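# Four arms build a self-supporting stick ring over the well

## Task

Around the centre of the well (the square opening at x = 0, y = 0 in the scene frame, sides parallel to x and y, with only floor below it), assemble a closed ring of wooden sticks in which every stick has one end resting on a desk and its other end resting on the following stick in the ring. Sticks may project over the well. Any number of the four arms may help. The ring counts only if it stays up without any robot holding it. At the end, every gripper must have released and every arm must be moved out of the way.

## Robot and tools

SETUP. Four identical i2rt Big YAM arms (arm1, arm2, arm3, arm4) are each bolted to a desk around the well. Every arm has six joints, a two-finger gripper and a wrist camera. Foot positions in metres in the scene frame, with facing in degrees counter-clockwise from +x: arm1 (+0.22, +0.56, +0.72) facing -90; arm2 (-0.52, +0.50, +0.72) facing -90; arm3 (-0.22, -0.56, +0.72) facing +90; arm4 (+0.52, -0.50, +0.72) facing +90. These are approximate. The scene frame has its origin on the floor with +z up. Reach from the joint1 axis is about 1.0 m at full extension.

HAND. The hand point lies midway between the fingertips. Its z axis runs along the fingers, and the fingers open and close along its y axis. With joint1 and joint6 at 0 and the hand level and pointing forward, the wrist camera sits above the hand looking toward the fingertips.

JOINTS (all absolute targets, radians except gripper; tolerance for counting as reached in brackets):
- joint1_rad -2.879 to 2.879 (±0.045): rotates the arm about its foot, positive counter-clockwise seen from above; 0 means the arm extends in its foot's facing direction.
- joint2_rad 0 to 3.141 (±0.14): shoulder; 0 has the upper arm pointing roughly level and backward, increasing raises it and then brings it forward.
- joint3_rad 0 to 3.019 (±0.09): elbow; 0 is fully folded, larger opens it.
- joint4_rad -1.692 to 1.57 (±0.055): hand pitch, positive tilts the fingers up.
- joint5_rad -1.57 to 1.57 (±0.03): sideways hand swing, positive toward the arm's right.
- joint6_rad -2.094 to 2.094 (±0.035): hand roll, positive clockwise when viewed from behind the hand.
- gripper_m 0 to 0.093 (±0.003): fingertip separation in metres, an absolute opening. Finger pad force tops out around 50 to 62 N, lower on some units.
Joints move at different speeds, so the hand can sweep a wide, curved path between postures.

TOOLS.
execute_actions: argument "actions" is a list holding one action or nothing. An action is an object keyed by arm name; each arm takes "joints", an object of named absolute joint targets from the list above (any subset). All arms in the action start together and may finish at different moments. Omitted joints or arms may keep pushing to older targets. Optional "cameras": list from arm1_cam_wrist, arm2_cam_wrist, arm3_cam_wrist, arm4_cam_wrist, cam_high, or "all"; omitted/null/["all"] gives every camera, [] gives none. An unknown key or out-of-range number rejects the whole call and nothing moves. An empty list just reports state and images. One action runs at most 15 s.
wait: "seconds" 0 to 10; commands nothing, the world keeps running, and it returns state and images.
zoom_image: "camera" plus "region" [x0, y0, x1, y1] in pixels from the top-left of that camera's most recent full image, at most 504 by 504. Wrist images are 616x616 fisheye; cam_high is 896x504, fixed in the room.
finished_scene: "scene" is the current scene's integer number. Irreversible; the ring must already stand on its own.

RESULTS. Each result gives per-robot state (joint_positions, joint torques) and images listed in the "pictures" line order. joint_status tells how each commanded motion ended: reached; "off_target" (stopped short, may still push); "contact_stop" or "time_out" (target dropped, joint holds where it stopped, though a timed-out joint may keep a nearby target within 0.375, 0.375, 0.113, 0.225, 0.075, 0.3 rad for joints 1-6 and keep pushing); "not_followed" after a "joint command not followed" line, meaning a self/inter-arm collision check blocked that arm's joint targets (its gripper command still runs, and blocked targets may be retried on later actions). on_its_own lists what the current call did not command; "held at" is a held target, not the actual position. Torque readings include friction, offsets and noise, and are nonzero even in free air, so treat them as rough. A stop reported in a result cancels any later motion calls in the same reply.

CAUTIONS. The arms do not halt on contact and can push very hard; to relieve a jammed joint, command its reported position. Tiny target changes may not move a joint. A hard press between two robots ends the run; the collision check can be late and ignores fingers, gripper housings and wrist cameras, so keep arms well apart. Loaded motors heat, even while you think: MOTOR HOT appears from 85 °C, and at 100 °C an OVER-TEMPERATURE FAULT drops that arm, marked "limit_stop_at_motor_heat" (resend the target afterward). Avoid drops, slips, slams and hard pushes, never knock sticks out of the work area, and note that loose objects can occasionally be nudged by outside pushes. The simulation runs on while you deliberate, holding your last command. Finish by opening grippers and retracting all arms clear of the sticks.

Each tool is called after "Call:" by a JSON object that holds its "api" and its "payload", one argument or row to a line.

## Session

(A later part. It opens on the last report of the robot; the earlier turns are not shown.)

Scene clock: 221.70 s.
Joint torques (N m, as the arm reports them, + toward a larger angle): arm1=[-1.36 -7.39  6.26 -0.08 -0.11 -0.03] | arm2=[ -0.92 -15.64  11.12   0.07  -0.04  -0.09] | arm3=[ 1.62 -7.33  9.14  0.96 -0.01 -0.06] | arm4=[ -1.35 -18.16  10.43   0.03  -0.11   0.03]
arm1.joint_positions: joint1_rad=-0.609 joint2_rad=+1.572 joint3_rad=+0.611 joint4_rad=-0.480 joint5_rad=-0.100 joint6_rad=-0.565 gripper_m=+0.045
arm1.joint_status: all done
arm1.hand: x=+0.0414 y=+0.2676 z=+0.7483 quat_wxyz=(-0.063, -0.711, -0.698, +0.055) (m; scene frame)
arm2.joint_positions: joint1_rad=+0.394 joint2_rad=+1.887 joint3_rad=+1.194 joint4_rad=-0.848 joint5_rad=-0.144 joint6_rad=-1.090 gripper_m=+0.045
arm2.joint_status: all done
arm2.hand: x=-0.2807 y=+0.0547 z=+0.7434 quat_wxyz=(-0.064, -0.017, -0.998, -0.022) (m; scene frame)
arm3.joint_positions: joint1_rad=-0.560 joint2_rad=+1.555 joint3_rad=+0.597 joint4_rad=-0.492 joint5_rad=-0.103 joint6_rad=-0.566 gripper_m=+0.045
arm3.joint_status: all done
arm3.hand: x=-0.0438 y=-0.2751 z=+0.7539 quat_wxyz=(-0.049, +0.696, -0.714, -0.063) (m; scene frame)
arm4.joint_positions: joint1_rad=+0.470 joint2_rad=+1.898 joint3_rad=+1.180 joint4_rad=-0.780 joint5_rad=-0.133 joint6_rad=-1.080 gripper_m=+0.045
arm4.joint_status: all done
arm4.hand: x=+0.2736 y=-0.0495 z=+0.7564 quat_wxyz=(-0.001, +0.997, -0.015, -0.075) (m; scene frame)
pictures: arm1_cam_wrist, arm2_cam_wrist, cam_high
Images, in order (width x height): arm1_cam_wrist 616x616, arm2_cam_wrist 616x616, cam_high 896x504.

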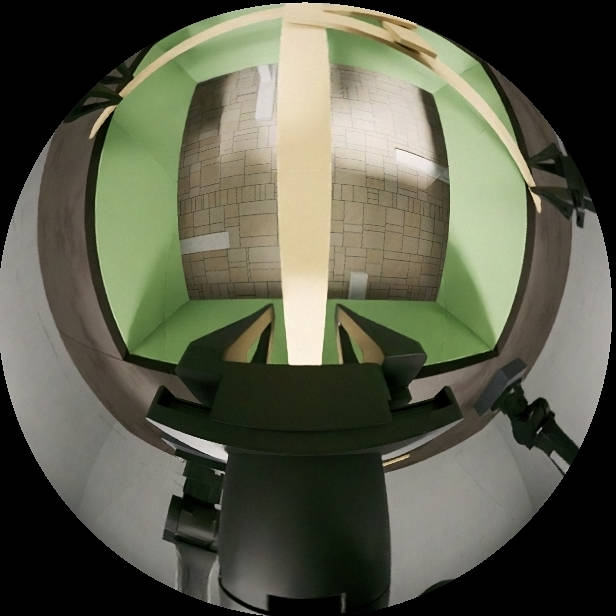

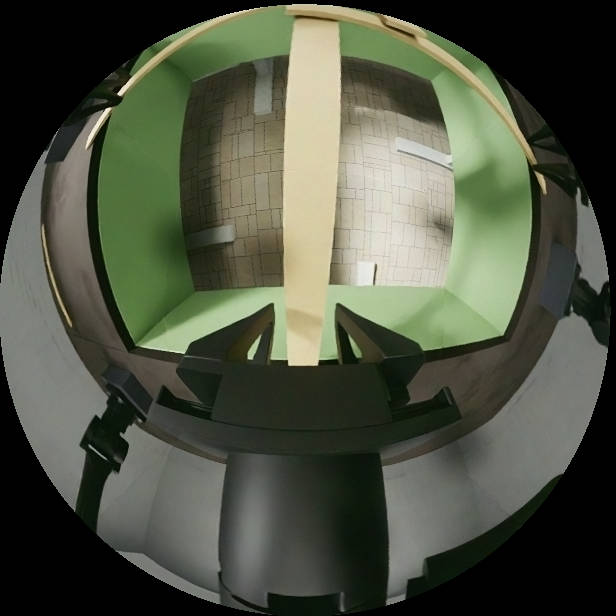

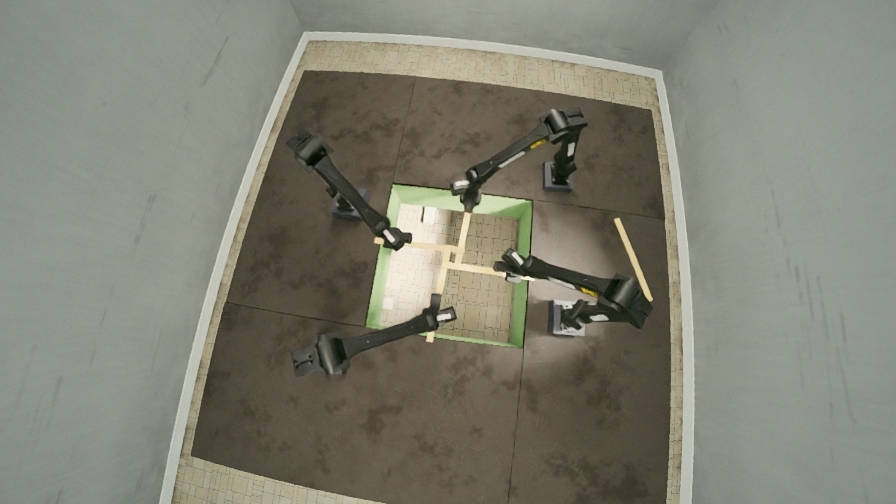

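Call:
{"api": "execute_actions", "payload": {
  "actions": [
    {"arm1":{"joints":{"gripper_m":0.09}},"arm2":{"joints":{"gripper_m":0.09}},"arm3":{"joints":{"gripper_m":0.09}},"arm4":{"joints":{"gripper_m":0.09}}}
  ],
  "cameras": []
}}

Call:
{"api": "execute_actions", "payload": {
  "actions": [
    {"arm1":{"joints":{"joint2_rad":0.8}},"arm2":{"joints":{"joint2_rad":1.1}},"arm3":{"joints":{"joint2_rad":0.8}},"arm4":{"joints":{"joint2_rad":1.1}}}
  ],
  "cameras": ["cam_high"]
}}

Call:
{"api": "execute_actions", "payload": {
  "actions": [
    {"arm1":{"joints":{"joint1_rad":0.6,"joint2_rad":0.5,"joint4_rad":-1.2}},"arm2":{"joints":{"joint1_rad":-0.4,"joint2_rad":0.6,"joint4_rad":-1.4}},"arm3":{"joints":{"joint1_rad":0.6,"joint2_rad":0.5,"joint4_rad":-1.2}},"arm4":{"joints":{"joint1_rad":-0.4,"joint2_rad":0.6,"joint4_rad":-1.4}}}
  ],
  "cameras": ["cam_high"]
}}

Call:
{"api": "zoom_image", "payload": {
  "camera": "cam_high",
  "region": [360,170,550,360]
}}

Scene clock: 236.57 s.
Joint torques (N m, as the arm reports them, + toward a larger angle): arm1=[-1.33 -7.72  6.4  -0.12 -0.08 -0.05] | arm2=[ -0.76 -15.35  11.1    0.12  -0.03  -0.11] | arm3=[ 1.54 -7.14  9.11  0.96  0.   -0.07] | arm4=[ -1.57 -18.17  10.44   0.    -0.12   0.02]
arm1.joint_positions: joint1_rad=-0.609 joint2_rad=+1.572 joint3_rad=+0.611 joint4_rad=-0.480 joint5_rad=-0.100 joint6_rad=-0.565 gripper_m=+0.090
arm1.joint_status: all done
arm1.hand: x=+0.0414 y=+0.2676 z=+0.7483 quat_wxyz=(-0.063, -0.711, -0.698, +0.055) (m; scene frame)
arm2.joint_positions: joint1_rad=+0.394 joint2_rad=+1.887 joint3_rad=+1.194 joint4_rad=-0.848 joint5_rad=-0.144 joint6_rad=-1.090 gripper_m=+0.090
arm2.joint_status: all done
arm2.hand: x=-0.2807 y=+0.0547 z=+0.7434 quat_wxyz=(-0.064, -0.017, -0.998, -0.022) (m; scene frame)
arm3.joint_positions: joint1_rad=-0.560 joint2_rad=+1.555 joint3_rad=+0.597 joint4_rad=-0.492 joint5_rad=-0.103 joint6_rad=-0.566 gripper_m=+0.090
arm3.joint_status: all done
arm3.hand: x=-0.0438 y=-0.2751 z=+0.7539 quat_wxyz=(-0.049, +0.696, -0.714, -0.063) (m; scene frame)
arm4.joint_positions: joint1_rad=+0.470 joint2_rad=+1.898 joint3_rad=+1.180 joint4_rad=-0.780 joint5_rad=-0.133 joint6_rad=-1.080 gripper_m=+0.090
arm4.joint_status: all done
arm4.hand: x=+0.2736 y=-0.0495 z=+0.7564 quat_wxyz=(-0.001, +0.997, -0.015, -0.075) (m; scene frame)
pictures: none
No camera images: the call's "cameras" was empty. Leave "cameras" out to get every camera's image.

Scene clock: 238.10 s.
Joint torques (N m, as the arm reports them, + toward a larger angle): arm1=[-1.52 -3.37 10.5   1.16 -0.06 -0.03] | arm2=[-0.59 -7.12 13.79  1.71 -0.01 -0.02] | arm3=[ 1.56 -3.08 14.4   2.05  0.08  0.  ] | arm4=[-1.47 -8.41 12.16  1.56 -0.04  0.09]
arm1.joint_positions: joint1_rad=-0.609 joint2_rad=+0.798 joint3_rad=+0.611 joint4_rad=-0.480 joint5_rad=-0.100 joint6_rad=-0.565 gripper_m=+0.090
arm1.joint_status: all done
arm1.hand: x=+0.0232 y=+0.2413 z=+1.0220 quat_wxyz=(-0.135, -0.627, -0.642, +0.420) (m; scene frame)
arm2.joint_positions: joint1_rad=+0.394 joint2_rad=+1.088 joint3_rad=+1.203 joint4_rad=-0.850 joint5_rad=-0.143 joint6_rad=-1.090 gripper_m=+0.090
arm2.joint_status: all done
arm2.hand: x=-0.2921 y=+0.0865 z=+1.1395 quat_wxyz=(-0.233, +0.014, -0.915, +0.329) (m; scene frame)
arm3.joint_positions: joint1_rad=-0.560 joint2_rad=+0.803 joint3_rad=+0.597 joint4_rad=-0.492 joint5_rad=-0.103 joint6_rad=-0.566 gripper_m=+0.090
arm3.joint_status: all done
arm3.hand: x=-0.0233 y=-0.2453 z=+1.0138 quat_wxyz=(-0.404, +0.645, -0.635, -0.131) (m; scene frame)
arm4.joint_positions: joint1_rad=+0.470 joint2_rad=+1.081 joint3_rad=+1.200 joint4_rad=-0.783 joint5_rad=-0.133 joint6_rad=-1.080 gripper_m=+0.090
arm4.joint_status: all done
arm4.hand: x=+0.2903 y=-0.0833 z=+1.1754 quat_wxyz=(-0.361, +0.898, +0.014, -0.252) (m; scene frame)
pictures: cam_high
Images, in order (width x height): cam_high 896x504.

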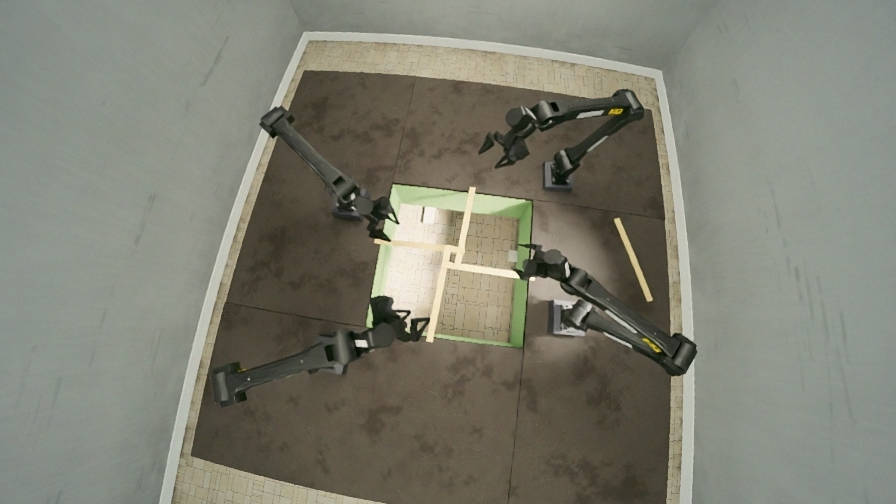

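Scene clock: 239.70 s.
Joint torques (N m, as the arm reports them, + toward a larger angle): arm1=[-1.64  0.52 10.12  0.26 -0.13 -0.03] | arm2=[-1.11  0.3  11.79  1.51 -0.09 -0.03] | arm3=[ 1.44  1.18 14.12  1.21 -0.04 -0.02] | arm4=[-1.37  1.01 10.59  1.22 -0.19  0.09]
arm1.joint_positions: joint1_rad=+0.596 joint2_rad=+0.494 joint3_rad=+0.611 joint4_rad=-1.181 joint5_rad=-0.099 joint6_rad=-0.565 gripper_m=+0.090
arm1.joint_status: all done
arm1.hand: x=+0.3569 y=+0.3919 z=+0.9943 quat_wxyz=(-0.214, -0.175, -0.951, +0.140) (m; scene frame)
arm2.joint_positions: joint1_rad=-0.395 joint2_rad=+0.598 joint3_rad=+1.203 joint4_rad=-1.387 joint5_rad=-0.140 joint6_rad=-1.090 gripper_m=+0.090
arm2.joint_status: all done
arm2.hand: x=-0.5707 y=+0.2681 z=+1.2123 quat_wxyz=(-0.084, -0.342, -0.857, +0.377) (m; scene frame)
arm3.joint_positions: joint1_rad=+0.592 joint2_rad=+0.496 joint3_rad=+0.597 joint4_rad=-1.188 joint5_rad=-0.102 joint6_rad=-0.566 gripper_m=+0.090
arm3.joint_status: all done
arm3.hand: x=-0.3446 y=-0.3863 z=+0.9914 quat_wxyz=(-0.136, +0.948, -0.204, -0.204) (m; scene frame)
arm4.joint_positions: joint1_rad=-0.396 joint2_rad=+0.590 joint3_rad=+1.200 joint4_rad=-1.389 joint5_rad=-0.130 joint6_rad=-1.080 gripper_m=+0.090
arm4.joint_status: all done
arm4.hand: x=+0.5922 y=-0.2782 z=+1.2287 quat_wxyz=(-0.381, +0.840, -0.378, -0.076) (m; scene frame)
pictures: cam_high
Images, in order (width x height): cam_high 896x504.

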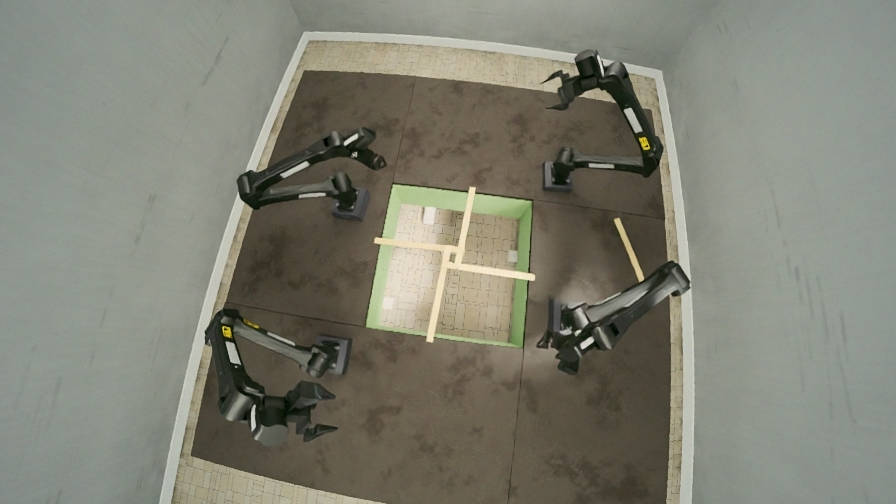

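Region (360, 170, 550, 360) of cam_high's 896x504 image, scaled by 2.653, with more detail than that image has.

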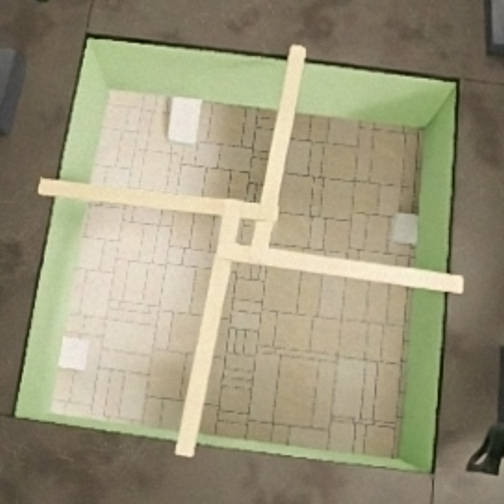

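Call:
{"api": "finished_scene", "payload": {
  "scene": 1
}}

The scene is finished: the task was done.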